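# Sort boxes: full ones into tote, empty ones to desks

## Task

Move every box in the room that has contents fully inside the tote, and return every empty box to the desk it belongs on. The robot must not topple or finish leaning, or the task fails. Anything that stays in position only because the robot is holding or propping it does not count.

## Robot and tools

ROBOT. A Hello Robot Stretch 3: a two-wheeled base (0.33 m long, 0.34 m wide), a lift carriage riding a vertical mast, and one telescoping arm that sticks out to the robot's RIGHT side. There is one gripper on a wrist with yaw, pitch and roll. A head with two cameras can pan and tilt. The gripper cannot reach forward on its own, so you move it forward or back by driving the base. The base cannot go sideways. A spin in place pivots about the point midway between the drive wheels, which is 0.05 m behind the front edge. With the arm pulled in and the wrist folded, a spin sweeps a circle of radius 0.28 m. An unfolded, level wrist pokes out past that circle.

FRAMES. Base frame: origin on the floor between the drive wheels, x forward, y left, z up. Odometry frame: where the base frame was when the scene began. hand_pose is reported in the base frame, at the point where the closed fingertips meet. With all wrist joints at 0, its x axis points up, y back along the arm toward the mast, z toward the robot's rear. Fingertips are round pads 0.04 m wide.

execute_actions. Argument "actions" is a list holding exactly one action, or empty to just read state and images. An action may have "base", "joints", or both, plus optional "contact_limits"; the parts start at the same moment. "base" holds one command only: {"translate_m": d}, an offset in metres from the base's current spot, forward positive, -1 to 1; or {"rotate_rad": d}, an offset turn in radians, counter-clockwise (left) positive, -3.2 to 3.2. Base offsets are measured from the position in the scene's most recent state report. "joints" maps joint names to absolute targets: lift_m 0 to 1.1 (arm height on mast, m); arm_m 0 to 0.52 (extension, m); wrist_yaw_rad -1.345 to 4.42 (0 along the arm, positive swings toward the front, 3.0 folds over the base); wrist_pitch_rad -1.57 to 0.451 (0 level, negative tips fingers down); wrist_roll_rad -2.911 to 2.911 (0 fingers side by side); gripper_m -0.089 to 0.179 (larger is wider; actual fingertip gap is smaller than the value, by about 0.007 nearly closed and 0.025 wide open, zero below 0.007); head_pan_rad -3.953 to 1.73 (0 forward, positive left, -1.57 looks along the arm); head_tilt_rad -1.53 to 0.419 (negative down). Done tolerances: ±0.004 for lift, arm, gripper; ±0.02 for yaw, roll and head; ±0.05 for pitch. A joint or base you omit may still be pushing toward its earlier target without showing it. Bad keys or out-of-range numbers get the whole call refused with no motion. No action runs past 15 s. "contact_limits" accepts only arm_m: a motor effort percentage (1 to 100) at which the arm halts with contact_stop (negative side when retracting); lower is gentler, too low stops at once, and it caps the arm's holding force until the next action. "cameras" lists head_camera, nav_camera, wrist_camera or all; omitted/null means all, [] none. If a result reports a stop, your later motion calls in that same reply are skipped.

wait: {"seconds": 0 to 10}; commands nothing, returns state and images. zoom_image: {"camera", "region": [x0, y0, x1, y1]} in pixels of that camera's latest full image, top-left origin, at most 504x504. finished_scene: {"scene": n}; final, only once the goal holds on its own.

RESULTS. base_status and joint_status: done, off_target (stuck away from target, may still push), contact_stop, time_out, torque_fault. After the last three, the old target is dropped. Arm and lift contact-stop on firm pushes and then go slack until commanded again; a slack lift may sag under load or be pushed up by closing fingers on a surface. Base, wrist and head have no contact stop. Wrist servos pushed hard for several seconds switch off for 10 s (torque_fault). on_its_own lists uncommanded things; "held at" is a joint's held target. motor_effort in percent, positive toward higher values, bracket is the peak in the last action; readings carry offsets and noise. Positive wheel effort pushes forward. Effort outside rest range suggests pushing or carrying. lidar_m: 12 distances in metres from the base origin, sector 1 straight ahead going counter-clockwise in 30-degree steps (4 left, 7 behind, 10 right), "-" nothing; plane 0.17 m high, range 0.15 to 12 m, blind to glass and low objects, partly blocked by the mast and, with lift low, by the robot. wrist_depth_mm and head_depth_mm: 7x7 median depth grids (45-1000 and 280-4000 mm). base_odometry counts wheel turns (slip counts), heading -3.142 to 3.142, left positive; turned_by_wheels and turned_by_imu since the last result; base_tilt in degrees, forward and right positive, with a fixed bias up to about 4 degrees.

CAMERAS. head_camera and nav_camera move with the head; wrist_camera rides the gripper. Calibration (K, distortion, T_world_to_cam from base frame) is given per camera and is slightly off; wrist camera pose error grows with arm extension.

SPEED. Base goes up to 0.30 m/s and 1.9 rad/s only when stowed (lift_m < 0.30, arm_m < 0.03, wrist_yaw_rad > 2.54); otherwise 0.10 m/s and 0.63 rad/s.

GRIPPING. Close to a value below the object's width; lower squeezes harder, but a stall guard may ease off. Release by opening at least 0.02 above the touch value. Neither reading nor status proves a grasp; check images.

AVOID. Fold/unfold the wrist only with lift_m 0.32 to 0.95, pitch -0.4, roll near 0; after folding, lift can go down to 0.25. With yaw below -0.4, keep pitch at -0.5 or lower. Arm pushes against solid things with the gripper above about 0.45 m can tip the robot, worse with high contact limits or repeated pushes. Do not drive while holding or pressing something fixed. If snagged or leaning, reverse the last move in small steps, free the gripper, and lower lift to about 0.2. Avoid drops, slams, hard hits and strong pushes. Loose objects may occasionally get nudged by outside forces. The world keeps running while you compose replies.

Each tool is called after "Call:" by a JSON object that holds its "fn" and its "kwargs", one argument or row to a line.

## Session

Call:
{"fn": "execute_actions", "kwargs": {
  "actions": []
}}

Scene clock: 0.00 s.
base_odometry: x=+0.000 y=+0.000 heading=+0.000 (m, m, rad; odometry frame)
turned_by_wheels: +0.000 (rad since the last result)
turned_by_imu: +0.000 (rad since the last result)
base_tilt: forward=+0.0 right=+0.8 (deg)
lidar_m: 0.79 0.80 1.02 2.20 1.52 1.02 0.95 0.96 1.22 1.53 1.21 0.85
head_depth_mm: 771 776 778 784 786 791 795 / 759 764 767 772 773 779 782 / 748 752 755 759 763 767 771 / 738 741 744 748 751 756 760 / 727 732 734 736 740 745 748 / 716 719 723 726 730 733 736 / 706 709 713 718 720 723 728
base_status: not commanded
joint_positions: lift_m=+0.350 arm_m=+0.000 wrist_yaw_rad=+3.078 wrist_pitch_rad=-0.432 wrist_roll_rad=+0.000 gripper_m=+0.037 head_pan_rad=-0.020 head_tilt_rad=-0.021
joint_status: not commanded
motor_effort: left_wheel=+0 right_wheel=+0 lift_m=+35 arm_m=+0 wrist_yaw_rad=+1 wrist_pitch_rad=+6 wrist_roll_rad=+0 gripper_m=+0 head_pan_rad=+0 head_tilt_rad=+1 (%)
hand_pose: x=-0.0071 y=+0.0777 z=+0.3592 quat_wxyz=(+0.174, +0.695, +0.130, +0.686) (m; base frame)
wrist_depth_mm: - - - - - - 783 / - - - - - - 798 / - - - - - - 806 / 851 845 - 841 847 860 787 / 682 689 682 695 682 683 689 / 576 571 576 571 599 584 578 / 492 510 - - 484 497 498
pictures: head_camera (sideways: a quarter turn clockwise sets it upright), nav_camera (sideways: a quarter turn counterclockwise sets it upright), wrist_camera
Images, in order (width x height): head_camera 896x504, nav_camera 672x504, wrist_camera 644x364.

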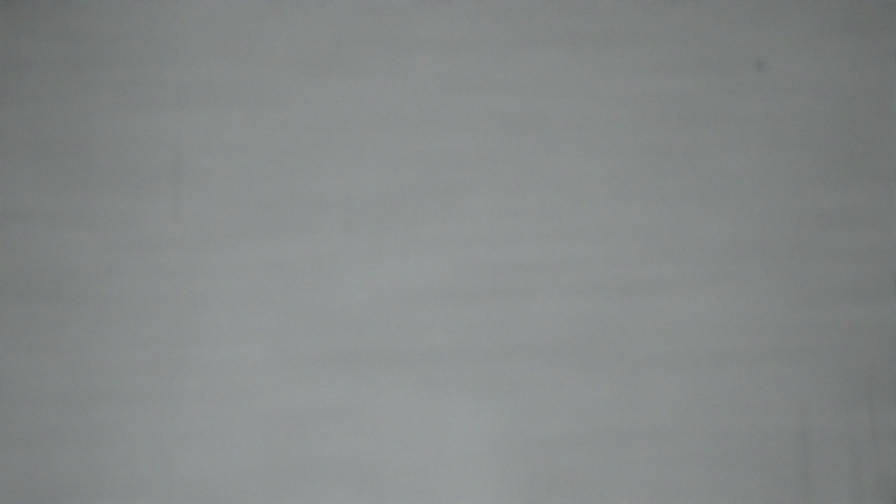

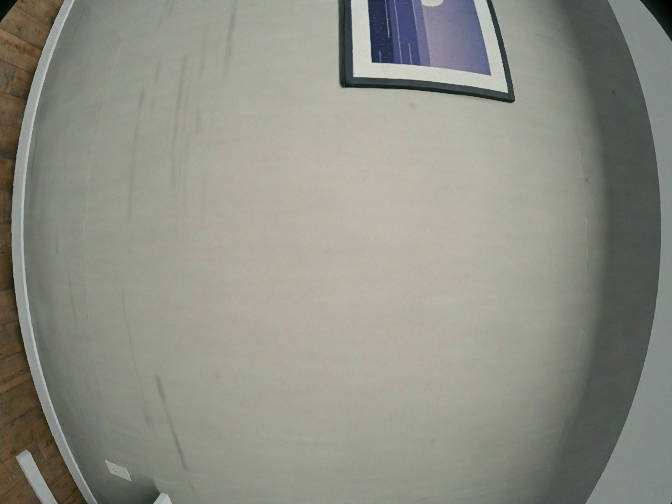

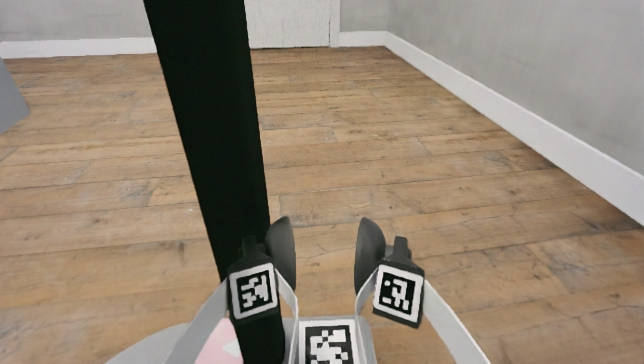

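Look around with the head.

Call:
{"fn": "execute_actions", "kwargs": {
  "actions": [
    {"joints":{"head_pan_rad":-1.6,"head_tilt_rad":-0.6}}
  ],
  "cameras": ["head_camera","nav_camera"]
}}

Call:
{"fn": "execute_actions", "kwargs": {
  "actions": [
    {"joints":{"head_pan_rad":-3.1,"head_tilt_rad":-0.6}}
  ],
  "cameras": ["head_camera","nav_camera"]
}}

Call:
{"fn": "execute_actions", "kwargs": {
  "actions": [
    {"joints":{"head_pan_rad":1.6,"head_tilt_rad":-0.6}}
  ],
  "cameras": ["head_camera","nav_camera"]
}}

Scene clock: 3.77 s.
base_odometry: x=+0.000 y=+0.000 heading=+0.000 (m, m, rad; odometry frame)
turned_by_wheels: +0.000 (rad since the last result)
turned_by_imu: +0.000 (rad since the last result)
base_tilt: forward=+0.0 right=+0.9 (deg)
lidar_m: 0.79 0.80 1.02 2.20 1.52 1.02 0.95 0.96 1.22 1.53 1.21 0.85
head_depth_mm: 1354 1504 1414 1025 1648 1476 1257 / 1348 1486 1416 1024 1797 1480 1256 / 1328 1467 1411 1024 1782 1478 1256 / 1304 1439 1408 1022 1751 1483 1260 / 1291 1419 1406 1020 1741 1484 1259 / 1272 1405 1408 1021 1745 1480 1256 / 1258 1379 1400 1018 1690 1481 1257
base_status: not commanded
joint_positions: lift_m=+0.350 arm_m=+0.000 wrist_yaw_rad=+3.078 wrist_pitch_rad=-0.432 wrist_roll_rad=+0.000 gripper_m=+0.037 head_pan_rad=-1.593 head_tilt_rad=-0.592
joint_status: all done
motor_effort: left_wheel=+0(0) right_wheel=+0(0) lift_m=+35(35) arm_m=-1(0) wrist_yaw_rad=+1(0) wrist_pitch_rad=+6(6) wrist_roll_rad=+0(0) gripper_m=+0(0) head_pan_rad=-5(62) head_tilt_rad=-3(22) (%)
hand_pose: x=-0.0071 y=+0.0777 z=+0.3592 quat_wxyz=(+0.174, +0.695, +0.130, +0.686) (m; base frame)
wrist_depth_mm: - - - - - - 798 / - - - - - - 811 / - - - - - - 807 / 835 841 - 868 862 862 765 / 681 691 690 698 681 692 694 / 582 575 573 583 593 581 588 / 496 513 - - 487 499 499
pictures: head_camera (sideways: a quarter turn clockwise sets it upright), nav_camera (sideways: a quarter turn counterclockwise sets it upright)
camera_calibration (this result's frames):
head_camera: T_world_to_cam=[[0.0308733, 0.597695, -0.801129, 1.06597], [0.998701, -0.0509555, 0.000471062, -0.00655038], [-0.0405404, -0.800103, -0.598492, 0.740599], [0, 0, 0, 1]] pos_world=[0.00365614, -0.0449002, 1.29722]
nav_camera: T_world_to_cam=[[-0.0137958, -0.577812, 0.816053, -1.02318], [-0.999602, -0.0121008, -0.0254668, 0.091887], [0.02459, -0.81608, -0.577415, 0.709081], [0, 0, 0, 1]] pos_world=[0.0602987, -0.011425, 1.24674]
Images, in order (width x height): head_camera 896x504, nav_camera 672x504.

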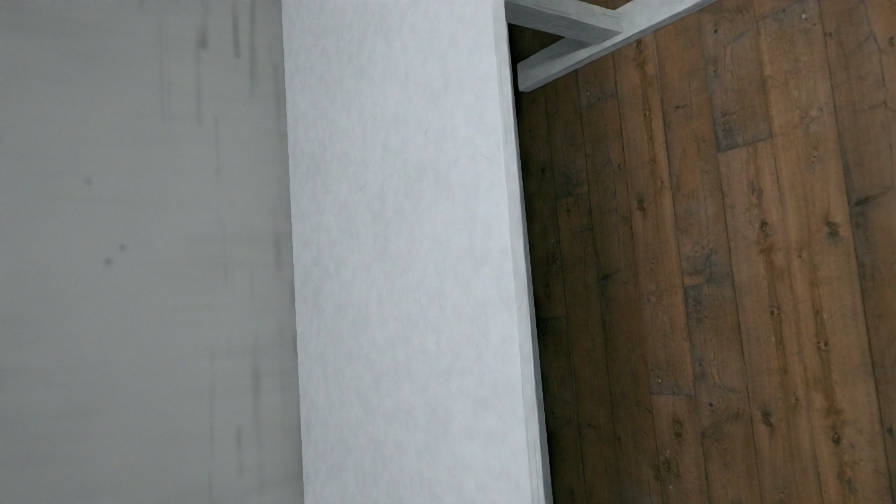

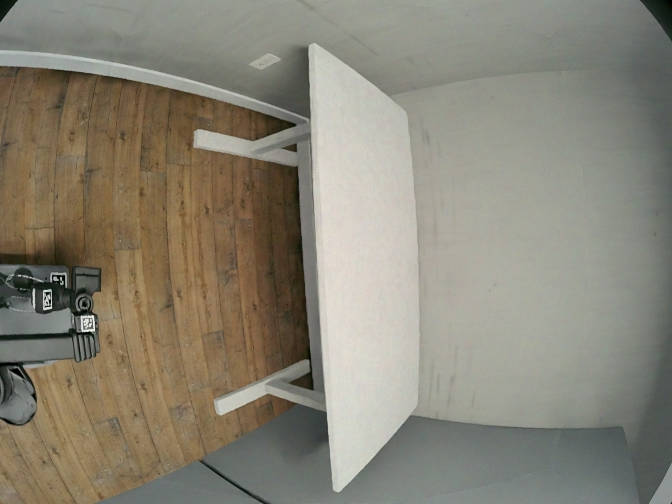

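Scene clock: 5.07 s.
base_odometry: x=+0.000 y=+0.000 heading=+0.000 (m, m, rad; odometry frame)
turned_by_wheels: +0.000 (rad since the last result)
turned_by_imu: +0.000 (rad since the last result)
base_tilt: forward=+0.0 right=+0.8 (deg)
lidar_m: 0.79 0.80 1.01 2.20 1.52 1.02 0.95 0.96 1.22 1.53 1.21 0.85
head_depth_mm: 821 899 1018 1132 1296 1442 1261 / 807 890 992 1121 1309 1445 1263 / 801 882 985 1112 1268 1416 1255 / 796 877 972 1100 1261 1411 1262 / 790 870 966 1090 1249 1406 1262 / 783 863 958 1077 1231 1408 1257 / 780 856 949 1068 1219 1387 1257
base_status: not commanded
joint_positions: lift_m=+0.350 arm_m=+0.000 wrist_yaw_rad=+3.078 wrist_pitch_rad=-0.432 wrist_roll_rad=+0.000 gripper_m=+0.037 head_pan_rad=-3.093 head_tilt_rad=-0.593
joint_status: all done
motor_effort: left_wheel=+0(0) right_wheel=+0(0) lift_m=+35(35) arm_m=+1(0) wrist_yaw_rad=+1(0) wrist_pitch_rad=+6(6) wrist_roll_rad=+0(0) gripper_m=+0(1) head_pan_rad=-5(62) head_tilt_rad=-2(4) (%)
hand_pose: x=-0.0071 y=+0.0777 z=+0.3592 quat_wxyz=(+0.174, +0.695, +0.130, +0.686) (m; base frame)
wrist_depth_mm: - - - - - - 771 / - - - - - - 798 / - - - - - - 816 / 838 870 - 849 858 857 779 / 689 678 701 694 692 694 691 / 578 577 581 577 591 577 582 / 490 509 - - 483 498 501
pictures: head_camera (sideways: a quarter turn clockwise sets it upright), nav_camera (sideways: a quarter turn counterclockwise sets it upright)
camera_calibration (this result's frames):
head_camera: T_world_to_cam=[[0.598608, 0.0114968, -0.80096, 1.06228], [0.0198215, -0.999803, 0.000462857, -0.00056851], [-0.800797, -0.0161533, -0.598718, 0.745532], [0, 0, 0, 1]] pos_world=[-0.0388593, -0.00073848, 1.29721]
nav_camera: T_world_to_cam=[[-0.577571, -0.0271253, 0.81589, -1.01952], [-0.0827766, 0.996242, -0.0254765, 0.0863069], [-0.812133, -0.082251, -0.577646, 0.714485], [0, 0, 0, 1]] pos_world=[-0.00144669, -0.0548703, 1.24674]
Images, in order (width x height): head_camera 896x504, nav_camera 672x504.

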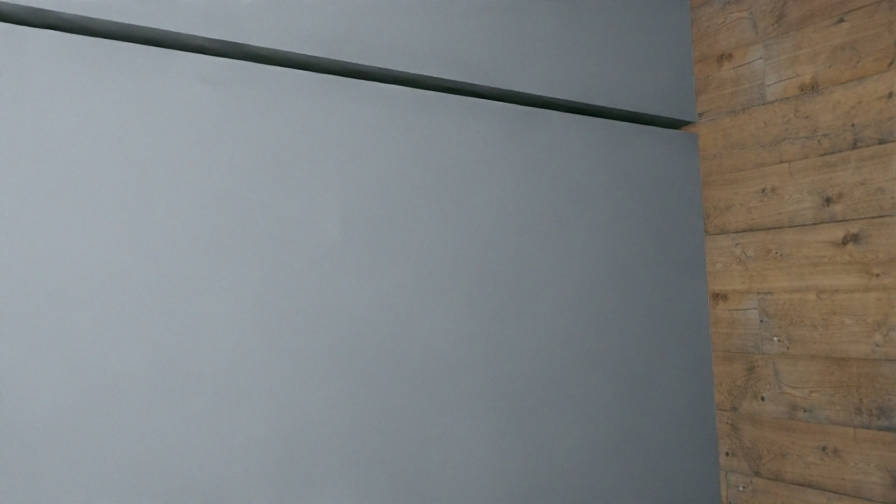

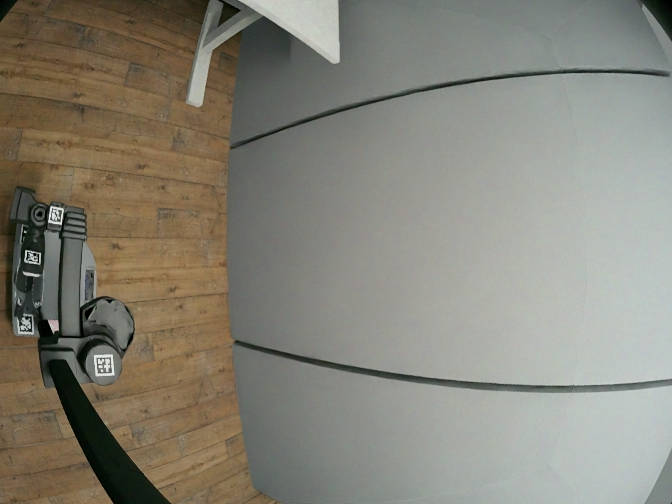

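Scene clock: 7.67 s.
base_odometry: x=+0.000 y=+0.000 heading=+0.000 (m, m, rad; odometry frame)
turned_by_wheels: +0.000 (rad since the last result)
turned_by_imu: +0.000 (rad since the last result)
base_tilt: forward=+0.0 right=+0.8 (deg)
lidar_m: 0.79 0.80 1.02 2.19 1.52 1.02 0.95 0.96 1.22 1.53 1.21 0.85
head_depth_mm: 1801 1836 1893 1914 1781 1482 1257 / 1953 2162 2364 2275 1808 1487 1251 / 1908 2131 2379 2283 1794 1483 1257 / 1902 2097 2341 2279 1790 1480 1261 / 1885 2078 2288 2299 1796 1476 1262 / 1873 2045 2277 2282 1795 1479 1257 / 1842 2048 2266 2303 1795 1509 -
base_status: not commanded
joint_positions: lift_m=+0.350 arm_m=+0.000 wrist_yaw_rad=+3.078 wrist_pitch_rad=-0.432 wrist_roll_rad=+0.000 gripper_m=+0.037 head_pan_rad=+1.593 head_tilt_rad=-0.593
joint_status: all done
motor_effort: left_wheel=+0(0) right_wheel=+0(0) lift_m=+35(35) arm_m=+0(0) wrist_yaw_rad=+0(1) wrist_pitch_rad=+6(6) wrist_roll_rad=+0(0) gripper_m=+0(0) head_pan_rad=+5(64) head_tilt_rad=-2(4) (%)
hand_pose: x=-0.0071 y=+0.0777 z=+0.3592 quat_wxyz=(+0.174, +0.695, +0.130, +0.686) (m; base frame)
wrist_depth_mm: - - - - - - 776 / - - - - - - 812 / - - - - - - 804 / 840 850 - 859 850 870 782 / 678 683 688 690 698 703 682 / 578 582 578 580 602 582 571 / 500 505 - - 483 499 502
pictures: head_camera (sideways: a quarter turn clockwise sets it upright), nav_camera (sideways: a quarter turn counterclockwise sets it upright)
camera_calibration (this result's frames):
head_camera: T_world_to_cam=[[-0.00458714, -0.598701, -0.80096, 1.06596], [-0.999975, 0.00704241, 0.000462855, 0.00565227], [0.00536357, 0.800942, -0.598718, 0.740614], [0, 0, 0, 1]] pos_world=[0.0065695, 0.0449629, 1.29721]
nav_camera: T_world_to_cam=[[-0.0116008, 0.578091, 0.81589, -1.02298], [0.998106, 0.0559856, -0.0254765, 0.0797135], [-0.0604058, 0.814049, -0.577646, 0.709899], [0, 0, 0, 1]] pos_world=[-0.0485478, 0.00901791, 1.24674]
Images, in order (width x height): head_camera 896x504, nav_camera 672x504.

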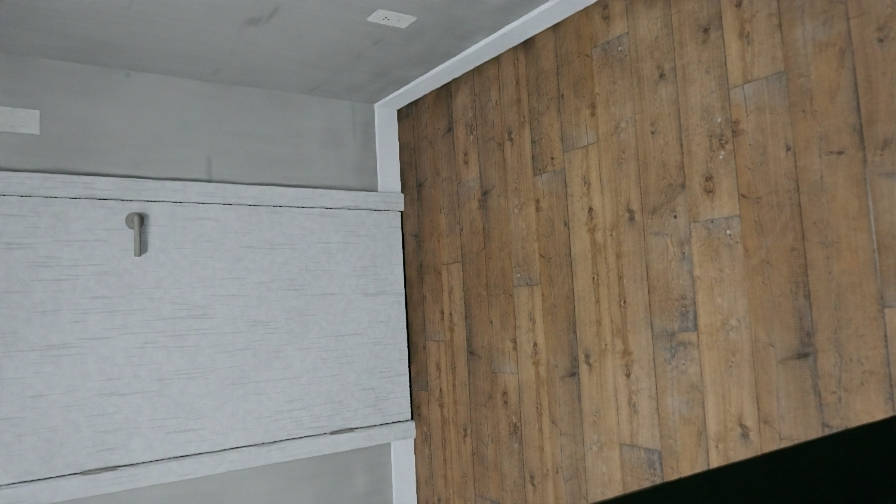

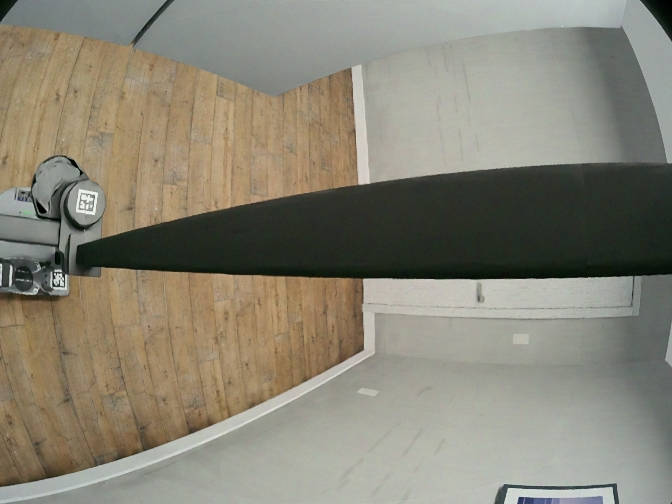

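Call:
{"fn": "execute_actions", "kwargs": {
  "actions": [
    {"base":{"rotate_rad":1.57},"joints":{"lift_m":0.25,"head_pan_rad":0.6,"head_tilt_rad":-0.5}}
  ],
  "cameras": []
}}

Call:
{"fn": "execute_actions", "kwargs": {
  "actions": [
    {"base":{"translate_m":1.0}}
  ],
  "cameras": ["nav_camera"]
}}

Call:
{"fn": "execute_actions", "kwargs": {
  "actions": [
    {"base":{"translate_m":0.5},"joints":{"head_pan_rad":1.5}}
  ],
  "cameras": ["head_camera","nav_camera"]
}}

Scene clock: 13.77 s.
base_odometry: x=+0.000 y=+0.000 heading=+1.570 (m, m, rad; odometry frame)
turned_by_wheels: +1.570 (rad since the last result)
turned_by_imu: +1.548 (rad since the last result)
base_tilt: forward=+0.0 right=+0.8 (deg)
lidar_m: 2.13 1.54 1.02 0.95 0.95 1.21 1.53 1.21 0.86 0.79 0.80 1.01
head_depth_mm: 1855 2015 2139 2313 1979 1581 1323 / 1951 2102 2275 2420 1986 1586 1321 / 2034 2211 2401 2507 1961 1588 1323 / 2139 2328 2524 2619 1980 1584 1316 / 2240 2441 2679 2628 1906 1587 1321 / 1297 1376 1471 1573 1699 1582 1325 / 1146 1213 1277 1355 1440 1498 1323
base_status: done
joint_positions: lift_m=+0.251 arm_m=+0.000 wrist_yaw_rad=+3.078 wrist_pitch_rad=-0.432 wrist_roll_rad=+0.000 gripper_m=+0.037 head_pan_rad=+0.607 head_tilt_rad=-0.507
joint_status: all done
motor_effort: left_wheel=-2(6) right_wheel=+2(7) lift_m=+14(30) arm_m=+0(0) wrist_yaw_rad=+1(1) wrist_pitch_rad=+6(6) wrist_roll_rad=+0(0) gripper_m=+1(0) head_pan_rad=-5(61) head_tilt_rad=+2(9) (%)
hand_pose: x=-0.0071 y=+0.0776 z=+0.2603 quat_wxyz=(+0.174, +0.695, +0.130, +0.686) (m; base frame)
wrist_depth_mm: 800 848 897 926 969 994 - / 869 884 992 988 - - - / 875 891 - 889 892 896 895 / 675 681 - 676 677 671 681 / 542 544 550 545 545 549 544 / 457 - - - 470 454 458 / - - - - 384 393 394
pictures: none
No camera images: the call's "cameras" was empty. Leave "cameras" out to get every camera's image.

Scene clock: 18.70 s.
base_odometry: x=+0.001 y=+1.000 heading=+1.570 (m, m, rad; odometry frame)
turned_by_wheels: +0.000 (rad since the last result)
turned_by_imu: +0.001 (rad since the last result)
base_tilt: forward=+0.0 right=+0.9 (deg)
lidar_m: 1.23 1.25 1.60 1.06 1.08 1.36 2.21 1.09 0.73 0.67 0.68 0.86
head_depth_mm: 1009 1086 1175 1278 1403 1509 1323 / 1057 1139 1237 1350 1489 1564 1320 / 1096 1190 1297 1436 1583 1577 1310 / 1171 1270 1388 1535 1723 1585 1319 / 1232 1342 1476 1648 1812 1590 1320 / 1290 1418 1563 1760 1913 1587 1327 / 1361 1504 1666 1882 1971 1581 1324
base_status: done
joint_positions: lift_m=+0.251 arm_m=+0.000 wrist_yaw_rad=+3.078 wrist_pitch_rad=-0.432 wrist_roll_rad=+0.000 gripper_m=+0.037 head_pan_rad=+0.607 head_tilt_rad=-0.507
joint_status: not commanded
motor_effort: left_wheel=-2(4) right_wheel=+1(6) lift_m=+15(15) arm_m=+0(1) wrist_yaw_rad=+0(1) wrist_pitch_rad=+6(6) wrist_roll_rad=+0(0) gripper_m=+0(0) head_pan_rad=-4(4) head_tilt_rad=+2(2) (%)
hand_pose: x=-0.0071 y=+0.0776 z=+0.2603 quat_wxyz=(+0.174, +0.695, +0.130, +0.686) (m; base frame)
wrist_depth_mm: 924 929 998 - - - - / 972 - - - - - - / 872 890 - 888 897 890 896 / 680 682 - 676 666 676 693 / 542 544 542 547 547 550 555 / 453 - - - 480 460 460 / - - - - 381 395 395
pictures: nav_camera (sideways: a quarter turn counterclockwise sets it upright)
camera_calibration (this result's frames):
nav_camera: T_world_to_cam=[[0.41609, 0.287616, 0.862639, -1.08654], [0.599548, -0.800024, -0.0224506, 0.0782081], [0.683674, 0.526535, -0.505322, 0.611263], [0, 0, 0, 1]] pos_world=[-0.0126946, 0.0532236, 1.24793]
Images, in order (width x height): nav_camera 672x504.

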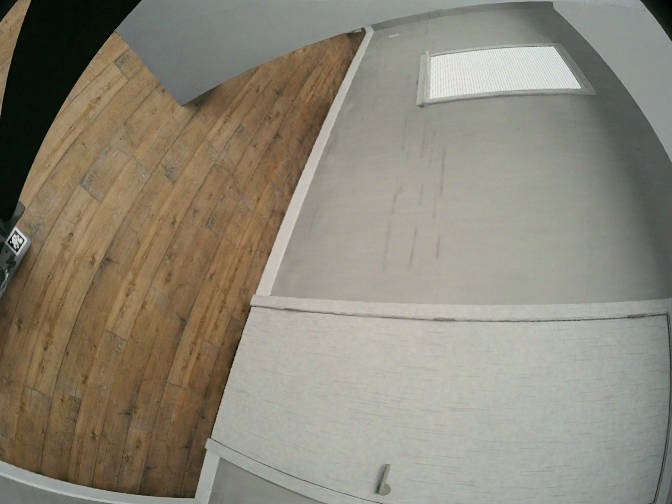

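Scene clock: 22.03 s.
base_odometry: x=+0.002 y=+1.500 heading=+1.570 (m, m, rad; odometry frame)
turned_by_wheels: +0.000 (rad since the last result)
turned_by_imu: +0.000 (rad since the last result)
base_tilt: forward=+0.1 right=+0.8 (deg)
lidar_m: 0.73 0.74 0.92 1.50 1.14 1.44 2.59 0.99 0.66 0.61 0.62 0.78
head_depth_mm: 1338 1387 1435 1499 1561 1521 1319 / 1651 1728 1800 1893 1854 1589 1319 / 2123 2230 2400 2398 1985 1583 1320 / 3033 3347 3481 2643 1980 1580 1323 / 3528 3807 3703 2630 1979 1580 1323 / 3495 3760 3890 2616 1989 1586 1326 / 3463 3597 3820 2397 1529 1465 1318
base_status: done
joint_positions: lift_m=+0.251 arm_m=+0.000 wrist_yaw_rad=+3.078 wrist_pitch_rad=-0.432 wrist_roll_rad=+0.000 gripper_m=+0.037 head_pan_rad=+1.493 head_tilt_rad=-0.507
joint_status: all done
motor_effort: left_wheel=-2(5) right_wheel=+2(7) lift_m=+15(15) arm_m=-1(0) wrist_yaw_rad=+1(0) wrist_pitch_rad=+6(6) wrist_roll_rad=+0(0) gripper_m=+0(0) head_pan_rad=+6(62) head_tilt_rad=+2(2) (%)
hand_pose: x=-0.0071 y=+0.0776 z=+0.2603 quat_wxyz=(+0.174, +0.695, +0.130, +0.686) (m; base frame)
wrist_depth_mm: 964 984 - - - - 745 / - - - - - - 728 / 887 892 - 898 900 885 744 / 666 666 - 679 675 684 681 / 541 538 540 546 544 547 542 / 453 - - - 478 455 460 / - - - - 385 391 395
pictures: head_camera (sideways: a quarter turn clockwise sets it upright), nav_camera (sideways: a quarter turn counterclockwise sets it upright)
camera_calibration (this result's frames):
head_camera: T_world_to_cam=[[-0.0587573, -0.524294, -0.849508, 1.12959], [-0.994294, 0.106637, 0.00295827, 0.00236868], [0.0890377, 0.844834, -0.527568, 0.647537], [0, 0, 0, 1]] pos_world=[0.0110715, 0.0449223, 1.30121]
nav_camera: T_world_to_cam=[[0.0404995, 0.504196, 0.862639, -1.08425], [0.998873, -0.0418232, -0.0224506, 0.0757722], [0.0247588, 0.862576, -0.505322, 0.615282], [0, 0, 0, 1]] pos_world=[-0.0470087, 0.0191167, 1.24793]
Images, in order (width x height): head_camera 896x504, nav_camera 672x504.

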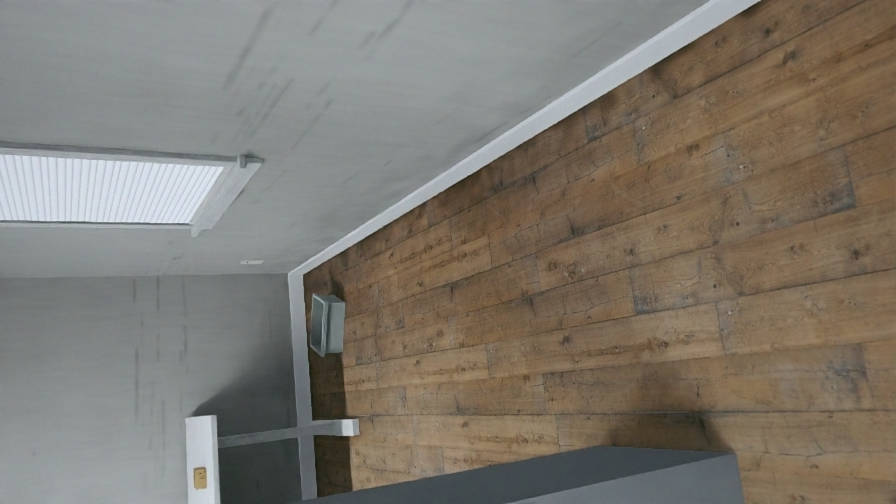

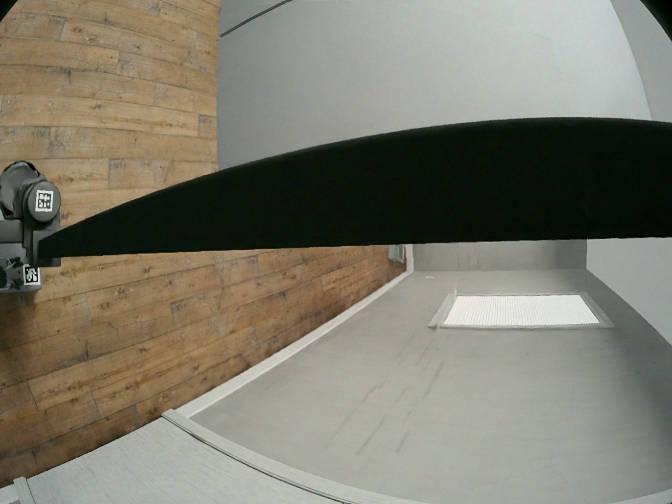

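Call:
{"fn": "execute_actions", "kwargs": {
  "actions": [
    {"base":{"rotate_rad":1.6},"joints":{"head_pan_rad":0.5,"head_tilt_rad":-0.5}}
  ],
  "cameras": []
}}

Call:
{"fn": "execute_actions", "kwargs": {
  "actions": [
    {"base":{"translate_m":1.0}}
  ],
  "cameras": ["nav_camera"]
}}

Call:
{"fn": "execute_actions", "kwargs": {
  "actions": [
    {"base":{"translate_m":1.0},"joints":{"head_pan_rad":1.2}}
  ],
  "cameras": ["head_camera","nav_camera"]
}}

Scene clock: 27.30 s.
base_odometry: x=+0.002 y=+1.500 heading=-3.114 (m, m, rad; odometry frame)
turned_by_wheels: +1.600 (rad since the last result)
turned_by_imu: +1.576 (rad since the last result)
base_tilt: forward=+0.1 right=+0.8 (deg)
lidar_m: 1.32 1.15 1.45 2.60 0.97 0.66 0.61 0.62 0.77 0.73 0.75 0.94
head_depth_mm: 3306 3580 3626 2630 1971 1582 1320 / 941 1032 1152 1380 1783 1578 1326 / 973 1050 1151 1267 1406 1525 1327 / 1007 1098 1204 1332 1477 1590 1319 / 1049 1148 1258 1398 1563 1587 1327 / 1093 1193 1321 1477 1671 1588 1327 / 1141 1256 1388 1560 1790 1589 1323
base_status: done
joint_positions: lift_m=+0.251 arm_m=+0.000 wrist_yaw_rad=+3.078 wrist_pitch_rad=-0.432 wrist_roll_rad=+0.000 gripper_m=+0.037 head_pan_rad=+0.507 head_tilt_rad=-0.506
joint_status: all done
motor_effort: left_wheel=-2(5) right_wheel=+2(7) lift_m=+15(15) arm_m=+0(1) wrist_yaw_rad=+0(0) wrist_pitch_rad=+6(6) wrist_roll_rad=+0(0) gripper_m=+0(0) head_pan_rad=-4(61) head_tilt_rad=+1(1) (%)
hand_pose: x=-0.0071 y=+0.0776 z=+0.2603 quat_wxyz=(+0.174, +0.695, +0.130, +0.686) (m; base frame)
wrist_depth_mm: 882 - - - - - - / 838 - - - - - - / 804 876 - 896 883 889 877 / 688 682 - 679 675 684 680 / 545 547 546 552 546 551 549 / 456 - - - 476 464 458 / - - - - 385 393 396
pictures: none
No camera images: the call's "cameras" was empty. Leave "cameras" out to get every camera's image.

Scene clock: 32.23 s.
base_odometry: x=-0.998 y=+1.472 heading=-3.114 (m, m, rad; odometry frame)
turned_by_wheels: +0.000 (rad since the last result)
turned_by_imu: +0.001 (rad since the last result)
base_tilt: forward=+0.0 right=+0.9 (deg)
lidar_m: 1.87 0.49 0.34 0.38 2.53 1.72 1.60 1.00 0.70 0.66 0.66 0.85
head_depth_mm: 2617 2776 2990 2627 1973 1589 1321 / 2704 2896 3184 2624 1968 1588 1321 / 2819 2995 3249 2634 1975 1584 1322 / 2918 3101 3419 2627 1982 1589 1321 / 2926 2634 625 674 735 808 891 / 460 487 517 550 590 635 688 / 399 419 442 467 494 525 560
base_status: done
joint_positions: lift_m=+0.251 arm_m=+0.000 wrist_yaw_rad=+3.078 wrist_pitch_rad=-0.432 wrist_roll_rad=+0.000 gripper_m=+0.037 head_pan_rad=+0.507 head_tilt_rad=-0.506
joint_status: not commanded
motor_effort: left_wheel=-2(5) right_wheel=+1(6) lift_m=+15(15) arm_m=-1(0) wrist_yaw_rad=+0(1) wrist_pitch_rad=+6(6) wrist_roll_rad=+0(0) gripper_m=+0(0) head_pan_rad=-5(5) head_tilt_rad=+1(2) (%)
hand_pose: x=-0.0071 y=+0.0776 z=+0.2603 quat_wxyz=(+0.174, +0.695, +0.130, +0.686) (m; base frame)
wrist_depth_mm: - - - 977 344 341 360 / - - - - 379 379 400 / 886 893 - 838 417 423 447 / 676 659 - 680 460 476 508 / 542 545 541 554 511 528 543 / 458 - - - 474 455 457 / - - - - 383 398 392
pictures: nav_camera (sideways: a quarter turn counterclockwise sets it upright)
camera_calibration (this result's frames):
nav_camera: T_world_to_cam=[[0.442601, 0.244575, 0.862721, -1.08681], [0.516694, -0.855876, -0.0224448, 0.0787058], [0.732893, 0.455697, -0.505182, 0.61078], [0, 0, 0, 1]] pos_world=[-0.00727999, 0.0548382, 1.24794]
Images, in order (width x height): nav_camera 672x504.

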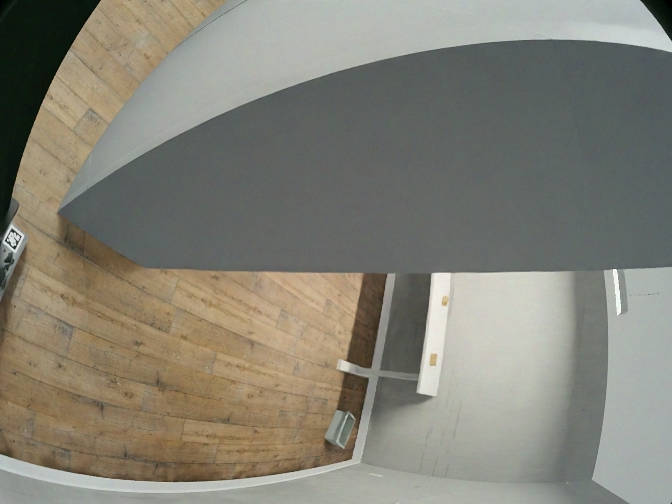

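Scene clock: 37.17 s.
base_odometry: x=-1.998 y=+1.444 heading=-3.114 (m, m, rad; odometry frame)
turned_by_wheels: +0.000 (rad since the last result)
turned_by_imu: +0.001 (rad since the last result)
base_tilt: forward=+0.0 right=+0.8 (deg)
lidar_m: 1.60 1.75 2.34 2.66 1.36 0.57 2.60 0.88 0.60 0.56 0.57 0.73
head_depth_mm: 2615 2755 2234 2464 1981 1585 1320 / 2926 3139 3199 2639 1982 1581 1321 / 3197 3495 3689 2623 1975 1583 1321 / 3101 3367 3579 2635 1978 1583 1320 / 2931 3121 3373 2619 1979 1579 1317 / 2846 3018 3250 2625 1999 1589 1322 / 2703 2843 3066 2647 1986 1598 1323
base_status: done
joint_positions: lift_m=+0.251 arm_m=+0.000 wrist_yaw_rad=+3.078 wrist_pitch_rad=-0.432 wrist_roll_rad=+0.000 gripper_m=+0.037 head_pan_rad=+1.193 head_tilt_rad=-0.506
joint_status: all done
motor_effort: left_wheel=-2(4) right_wheel=+2(5) lift_m=+16(15) arm_m=+0(0) wrist_yaw_rad=+0(1) wrist_pitch_rad=+6(6) wrist_roll_rad=+0(0) gripper_m=+1(0) head_pan_rad=+6(56) head_tilt_rad=+2(2) (%)
hand_pose: x=-0.0071 y=+0.0776 z=+0.2603 quat_wxyz=(+0.174, +0.695, +0.130, +0.686) (m; base frame)
wrist_depth_mm: - - - - - - - / - - - - - - - / 702 801 - 865 882 904 901 / 553 676 - 682 681 672 682 / 524 547 544 546 547 548 547 / 458 - - - 476 459 455 / - - - - 385 393 395
pictures: head_camera (sideways: a quarter turn clockwise sets it upright), nav_camera (sideways: a quarter turn counterclockwise sets it upright)
camera_calibration (this result's frames):
head_camera: T_world_to_cam=[[-0.210999, -0.483395, -0.849593, 1.13063], [-0.91839, 0.395664, 0.00296295, 0.00189956], [0.334721, 0.780884, -0.52743, 0.645859], [0, 0, 0, 1]] pos_world=[0.024123, 0.0414477, 1.30121]
nav_camera: T_world_to_cam=[[0.187617, 0.469587, 0.862721, -1.08526], [0.941917, -0.335095, -0.0224448, 0.076112], [0.278554, 0.816823, -0.505182, 0.613552], [0, 0, 0, 1]] pos_world=[-0.0389857, 0.0339636, 1.24794]
Images, in order (width x height): head_camera 896x504, nav_camera 672x504.

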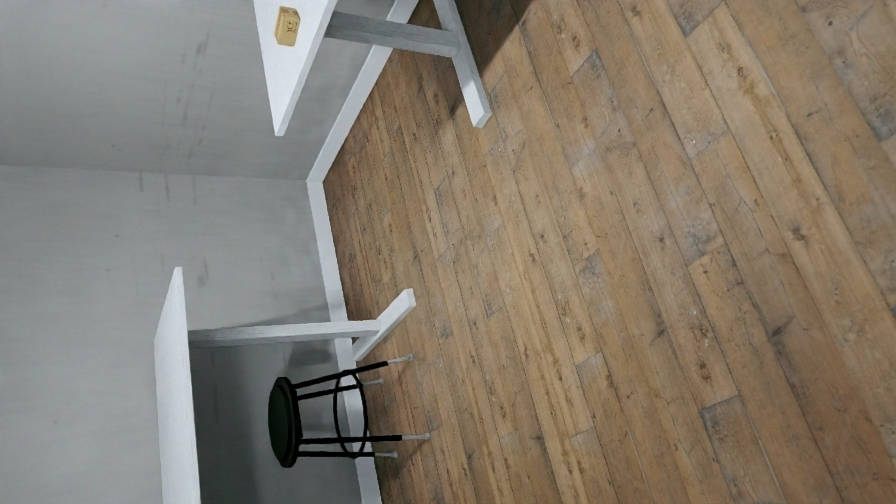

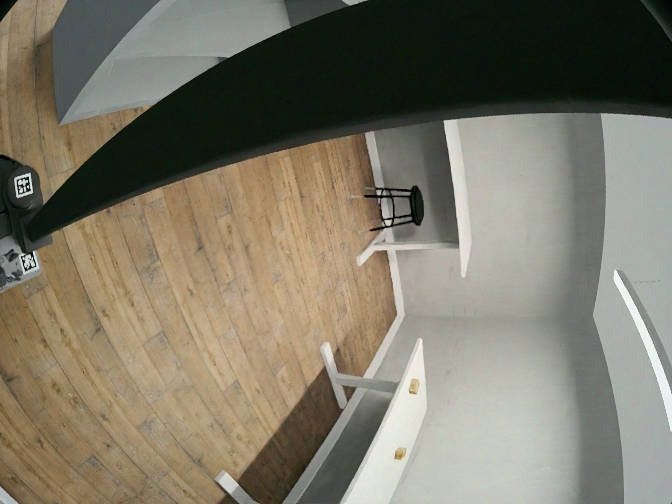

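Call:
{"fn": "execute_actions", "kwargs": {
  "actions": [
    {"base":{"translate_m":0.4},"joints":{"head_pan_rad":0.45,"head_tilt_rad":-0.45}}
  ],
  "cameras": ["head_camera"]
}}

Call:
{"fn": "execute_actions", "kwargs": {
  "actions": [
    {"joints":{"head_pan_rad":1.7,"head_tilt_rad":-0.35}}
  ],
  "cameras": ["head_camera","nav_camera"]
}}

Scene clock: 44.13 s.
base_odometry: x=-2.398 y=+1.433 heading=-3.114 (m, m, rad; odometry frame)
turned_by_wheels: +0.000 (rad since the last result)
turned_by_imu: +0.000 (rad since the last result)
base_tilt: forward=+0.0 right=+0.9 (deg)
lidar_m: 1.50 1.38 2.09 2.67 1.55 0.92 1.28 0.82 0.56 0.52 0.53 0.68
head_depth_mm: 1450 1552 1675 1808 1949 1578 1365 / 1493 1599 1729 1888 2000 1656 1361 / 1535 1661 1774 1491 2025 1660 1364 / 1597 1714 1811 1303 1958 1619 1373 / 1652 1777 1886 1330 2109 1660 1363 / 1710 1855 1936 1459 2111 1659 1369 / 1771 1915 2014 1462 2117 1661 1361
base_status: done
joint_positions: lift_m=+0.251 arm_m=+0.000 wrist_yaw_rad=+3.078 wrist_pitch_rad=-0.432 wrist_roll_rad=+0.000 gripper_m=+0.037 head_pan_rad=+0.457 head_tilt_rad=-0.457
joint_status: all done
motor_effort: left_wheel=-2(6) right_wheel=+1(6) lift_m=+15(15) arm_m=+0(1) wrist_yaw_rad=+0(0) wrist_pitch_rad=+6(6) wrist_roll_rad=+0(0) gripper_m=+0(0) head_pan_rad=-4(56) head_tilt_rad=+2(8) (%)
hand_pose: x=-0.0071 y=+0.0776 z=+0.2603 quat_wxyz=(+0.174, +0.695, +0.130, +0.686) (m; base frame)
wrist_depth_mm: - - - - - - - / - - - - - - - / 898 882 - 883 884 903 899 / 665 657 - 673 674 680 678 / 542 542 547 545 547 545 554 / 458 - - - 478 456 454 / - - - - 383 397 394
pictures: head_camera (sideways: a quarter turn clockwise sets it upright)
camera_calibration (this result's frames):
head_camera: T_world_to_cam=[[-0.442878, -0.19799, -0.874448, 1.16446], [-0.415311, 0.909669, 0.0043761, -0.00300923], [0.794592, 0.365106, -0.485099, 0.587977], [0, 0, 0, 1]] pos_world=[0.0472604, 0.0186142, 1.3035]
Images, in order (width x height): head_camera 896x504.

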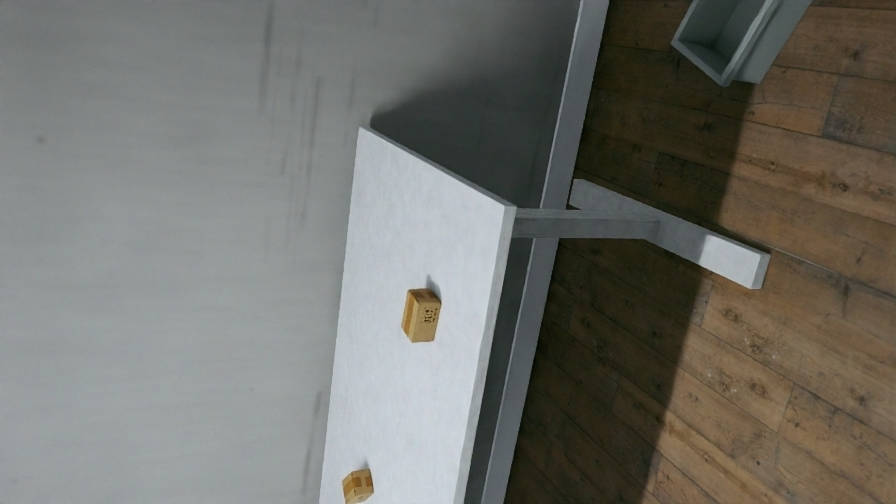

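Scene clock: 45.30 s.
base_odometry: x=-2.398 y=+1.433 heading=-3.114 (m, m, rad; odometry frame)
turned_by_wheels: +0.000 (rad since the last result)
turned_by_imu: +0.000 (rad since the last result)
base_tilt: forward=+0.0 right=+0.8 (deg)
lidar_m: 1.49 1.38 2.09 2.67 1.55 0.92 1.28 0.82 0.56 0.52 0.53 0.68
head_depth_mm: 2762 2971 3142 3344 2420 1831 1472 / 2803 2963 3067 3180 2426 1840 1476 / 2792 2988 3089 3315 2431 1841 1477 / 2781 2968 3165 3307 2440 1836 1474 / 2800 2959 3172 3343 2456 1842 1473 / 2771 2999 3098 3257 2430 1840 1487 / 2769 2910 2998 2789 2459 - -
base_status: not commanded
joint_positions: lift_m=+0.251 arm_m=+0.000 wrist_yaw_rad=+3.078 wrist_pitch_rad=-0.432 wrist_roll_rad=+0.000 gripper_m=+0.037 head_pan_rad=+1.693 head_tilt_rad=-0.360
joint_status: all done
motor_effort: left_wheel=-2(2) right_wheel=+1(2) lift_m=+15(15) arm_m=-1(1) wrist_yaw_rad=+0(0) wrist_pitch_rad=+6(6) wrist_roll_rad=+0(0) gripper_m=+0(0) head_pan_rad=+5(62) head_tilt_rad=+3(10) (%)
hand_pose: x=-0.0071 y=+0.0776 z=+0.2603 quat_wxyz=(+0.174, +0.695, +0.130, +0.686) (m; base frame)
wrist_depth_mm: - - - - - - - / - - - - - - - / 881 887 - 882 885 894 880 / 677 676 - 668 674 682 671 / 537 545 548 546 546 541 553 / 456 - - - 470 461 459 / - - - - 386 395 392
pictures: head_camera (sideways: a quarter turn clockwise sets it upright), nav_camera (sideways: a quarter turn counterclockwise sets it upright)
camera_calibration (this result's frames):
head_camera: T_world_to_cam=[[0.0307212, -0.396424, -0.917554, 1.2178], [-0.995574, -0.0937059, 0.00715159, -0.00308373], [-0.0888153, 0.913273, -0.397548, 0.479439], [0, 0, 0, 1]] pos_world=[0.00209912, 0.0446168, 1.30802]
nav_camera: T_world_to_cam=[[-0.0444178, 0.371421, 0.927401, -1.16822], [0.986927, 0.160275, -0.016921, 0.0686498], [-0.154924, 0.914526, -0.373685, 0.445085], [0, 0, 0, 1]] pos_world=[-0.0506874, 0.0158554, 1.25089]
Images, in order (width x height): head_camera 896x504, nav_camera 672x504.

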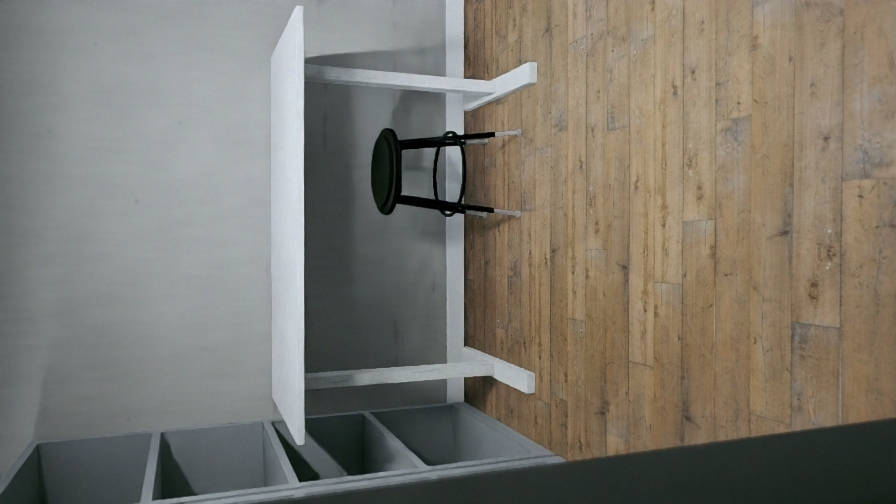

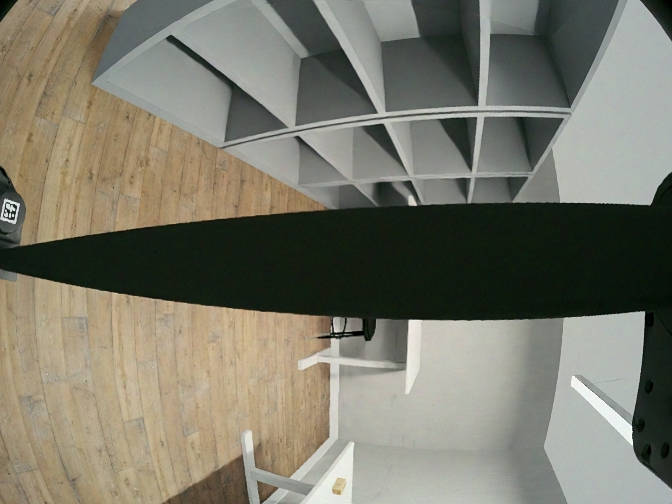

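Call:
{"fn": "execute_actions", "kwargs": {
  "actions": [
    {"base":{"translate_m":0.42},"joints":{"lift_m":0.6}}
  ],
  "cameras": []
}}

Call:
{"fn": "execute_actions", "kwargs": {
  "actions": [
    {"base":{"rotate_rad":1.61},"joints":{"lift_m":0.9,"head_pan_rad":-1.0,"head_tilt_rad":-0.7}}
  ],
  "cameras": []
}}

Call:
{"fn": "execute_actions", "kwargs": {
  "actions": [
    {"base":{"translate_m":0.6},"joints":{"wrist_yaw_rad":0,"wrist_pitch_rad":-0.4,"gripper_m":0.17,"head_pan_rad":-1.57,"head_tilt_rad":-0.8}}
  ]
}}

Scene clock: 58.90 s.
base_odometry: x=-2.817 y=+1.422 heading=-3.114 (m, m, rad; odometry frame)
turned_by_wheels: +0.000 (rad since the last result)
turned_by_imu: +0.000 (rad since the last result)
base_tilt: forward=+0.0 right=+0.8 (deg)
lidar_m: 1.36 1.00 1.77 2.69 2.63 1.31 1.40 0.76 0.51 0.48 0.49 0.62
head_depth_mm: 2821 3016 3212 3333 2431 1842 1476 / 2821 3011 3193 3361 2445 1835 1470 / 2828 3010 3110 3354 2435 1839 1475 / 2846 3033 3117 3349 2426 1840 1471 / 2817 3023 3250 3366 2430 1846 1482 / 2816 3034 3203 3395 2446 1831 1479 / 2833 3017 3012 3109 2449 - -
base_status: done
joint_positions: lift_m=+0.599 arm_m=+0.000 wrist_yaw_rad=+3.078 wrist_pitch_rad=-0.432 wrist_roll_rad=+0.000 gripper_m=+0.037 head_pan_rad=+1.693 head_tilt_rad=-0.359
joint_status: all done
motor_effort: left_wheel=-1(7) right_wheel=+2(5) lift_m=+54(56) arm_m=+0(1) wrist_yaw_rad=+1(2) wrist_pitch_rad=+7(6) wrist_roll_rad=+0(0) gripper_m=-1(1) head_pan_rad=+5(5) head_tilt_rad=+3(3) (%)
hand_pose: x=-0.0071 y=+0.0776 z=+0.6088 quat_wxyz=(+0.174, +0.695, +0.130, +0.686) (m; base frame)
wrist_depth_mm: - - - - - - - / - - - - - - - / - - - - - - - / - - - - - - - / - - - - - - - / 863 868 895 884 909 862 863 / 755 751 740 749 730 748 755
pictures: none
No camera images: the call's "cameras" was empty. Leave "cameras" out to get every camera's image.

Scene clock: 62.47 s.
base_odometry: x=-2.817 y=+1.422 heading=-1.504 (m, m, rad; odometry frame)
turned_by_wheels: +1.610 (rad since the last result)
turned_by_imu: +1.593 (rad since the last result)
base_tilt: forward=+0.0 right=+0.9 (deg)
lidar_m: 2.68 1.84 1.31 1.54 0.73 0.51 0.48 0.49 0.64 1.36 1.00 1.82
head_depth_mm: 1147 1270 1415 1598 1652 1406 - / 1203 1336 1413 1695 1636 1411 - / 1264 1382 1149 1753 1639 1388 1196 / 1329 1437 1142 919 1526 1385 1199 / 1400 1512 1143 946 1645 1358 1201 / 1486 1582 1144 980 1641 1380 1195 / 1572 1601 1137 1872 1633 1382 1197
base_status: done
joint_positions: lift_m=+0.899 arm_m=+0.000 wrist_yaw_rad=+3.078 wrist_pitch_rad=-0.432 wrist_roll_rad=+0.000 gripper_m=+0.037 head_pan_rad=-0.993 head_tilt_rad=-0.691
joint_status: all done
motor_effort: left_wheel=-2(5) right_wheel=+2(2) lift_m=+54(55) arm_m=+0(1) wrist_yaw_rad=+1(0) wrist_pitch_rad=+6(6) wrist_roll_rad=+0(0) gripper_m=+1(0) head_pan_rad=-5(61) head_tilt_rad=-3(18) (%)
hand_pose: x=-0.0071 y=+0.0776 z=+0.9087 quat_wxyz=(+0.174, +0.695, +0.130, +0.686) (m; base frame)
wrist_depth_mm: 611 895 - - - - - / 608 910 - - - - - / 606 960 - - - - - / 609 966 - - - - - / 602 930 - - - - - / 593 912 - - - - - / 588 891 - - - - -
pictures: none
No camera images: the call's "cameras" was empty. Leave "cameras" out to get every camera's image.

Scene clock: 69.63 s.
base_odometry: x=-2.777 y=+0.823 heading=-1.504 (m, m, rad; odometry frame)
turned_by_wheels: +0.000 (rad since the last result)
turned_by_imu: +0.000 (rad since the last result)
base_tilt: forward=+0.0 right=+0.8 (deg)
lidar_m: 2.23 2.12 1.47 1.26 1.63 1.14 1.08 1.10 1.39 0.88 1.35 1.38
head_depth_mm: 1179 1340 1568 1716 - - - / 1173 1333 975 806 - - - / 1163 1254 975 817 - - - / 1160 1249 973 813 - 1290 1137 / 1152 1232 970 791 1515 1306 1161 / 1142 1228 969 792 1478 1308 1160 / 1135 1223 966 791 1478 1309 1157
base_status: done
joint_positions: lift_m=+0.899 arm_m=+0.000 wrist_yaw_rad=+0.002 wrist_pitch_rad=-0.419 wrist_roll_rad=+0.000 gripper_m=+0.170 head_pan_rad=-1.563 head_tilt_rad=-0.790
joint_status: all done
motor_effort: left_wheel=-2(3) right_wheel=+2(4) lift_m=+54(54) arm_m=-1(1) wrist_yaw_rad=-1(3) wrist_pitch_rad=+7(8) wrist_roll_rad=+0(0) gripper_m=+1(78) head_pan_rad=-4(50) head_tilt_rad=-3(10) (%)
hand_pose: x=-0.0212 y=-0.3688 z=+0.9116 quat_wxyz=(+0.692, +0.148, -0.691, -0.147) (m; base frame)
wrist_depth_mm: 953 973 984 980 - - - / - - - - - - - / 700 740 749 746 850 - - / 561 557 561 536 562 - - / 451 463 446 449 448 - - / 395 - - - - - - / - - - - - - -
pictures: head_camera (sideways: a quarter turn clockwise sets it upright), nav_camera (sideways: a quarter turn counterclockwise sets it upright), wrist_camera
camera_calibration (this result's frames):
head_camera: T_world_to_cam=[[0.0118738, 0.743891, -0.668195, 0.892827], [0.999773, -0.0206546, -0.00522861, 0.000862815], [-0.0176909, -0.667981, -0.743968, 0.929681], [0, 0, 0, 1]] pos_world=[0.00498301, -0.0431388, 1.28824]
nav_camera: T_world_to_cam=[[0.00462894, -0.726829, 0.686803, -0.854825], [-0.998841, -0.0362714, -0.0316532, 0.0999289], [0.0479177, -0.68586, -0.726154, 0.902412], [0, 0, 0, 1]] pos_world=[0.0605285, 0.001241, 1.24555]
wrist_camera: T_world_to_cam=[[-0.999948, 0.00563942, -0.00855325, -0.013476], [0.0102436, 0.564638, -0.825275, 0.999797], [0.000175423, -0.825319, -0.564666, 0.374281], [0, 0, 0, 1]] pos_world=[-0.0237824, -0.255546, 1.03634]
Images, in order (width x height): head_camera 896x504, nav_camera 672x504, wrist_camera 644x364.

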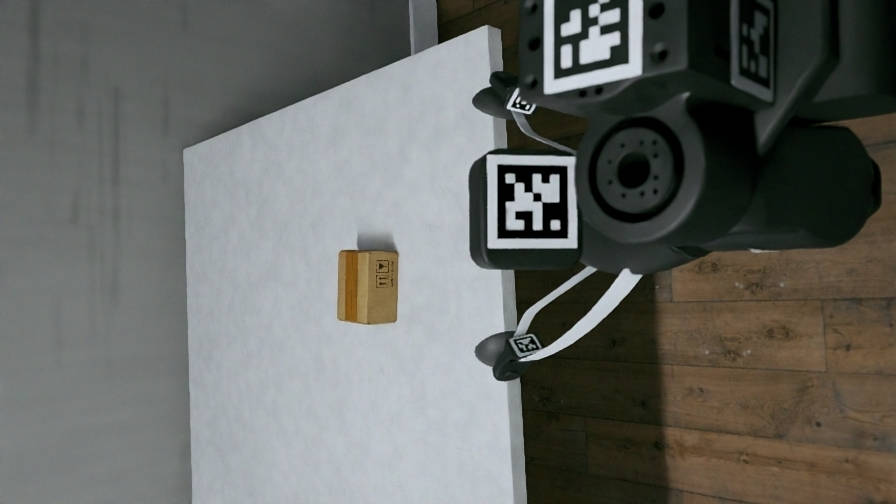

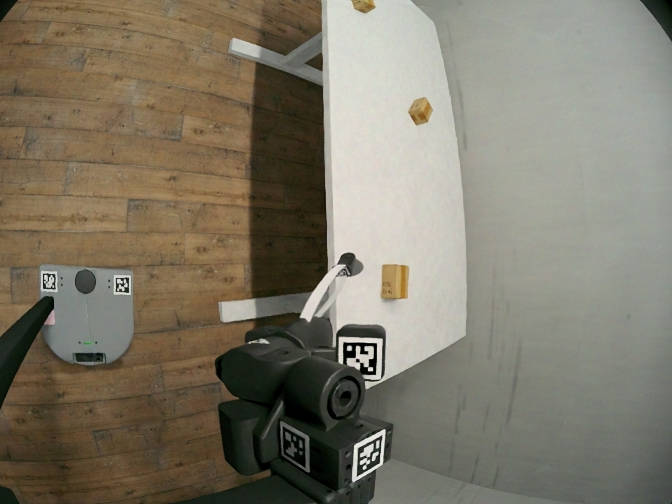

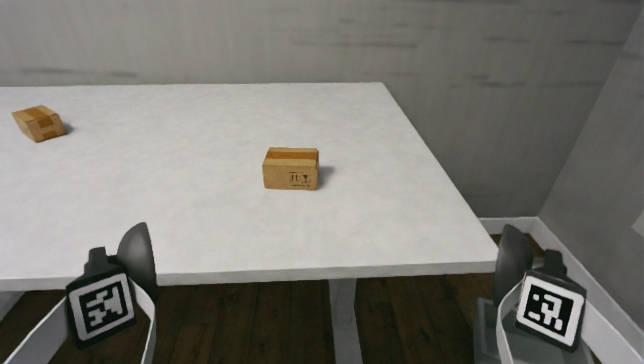

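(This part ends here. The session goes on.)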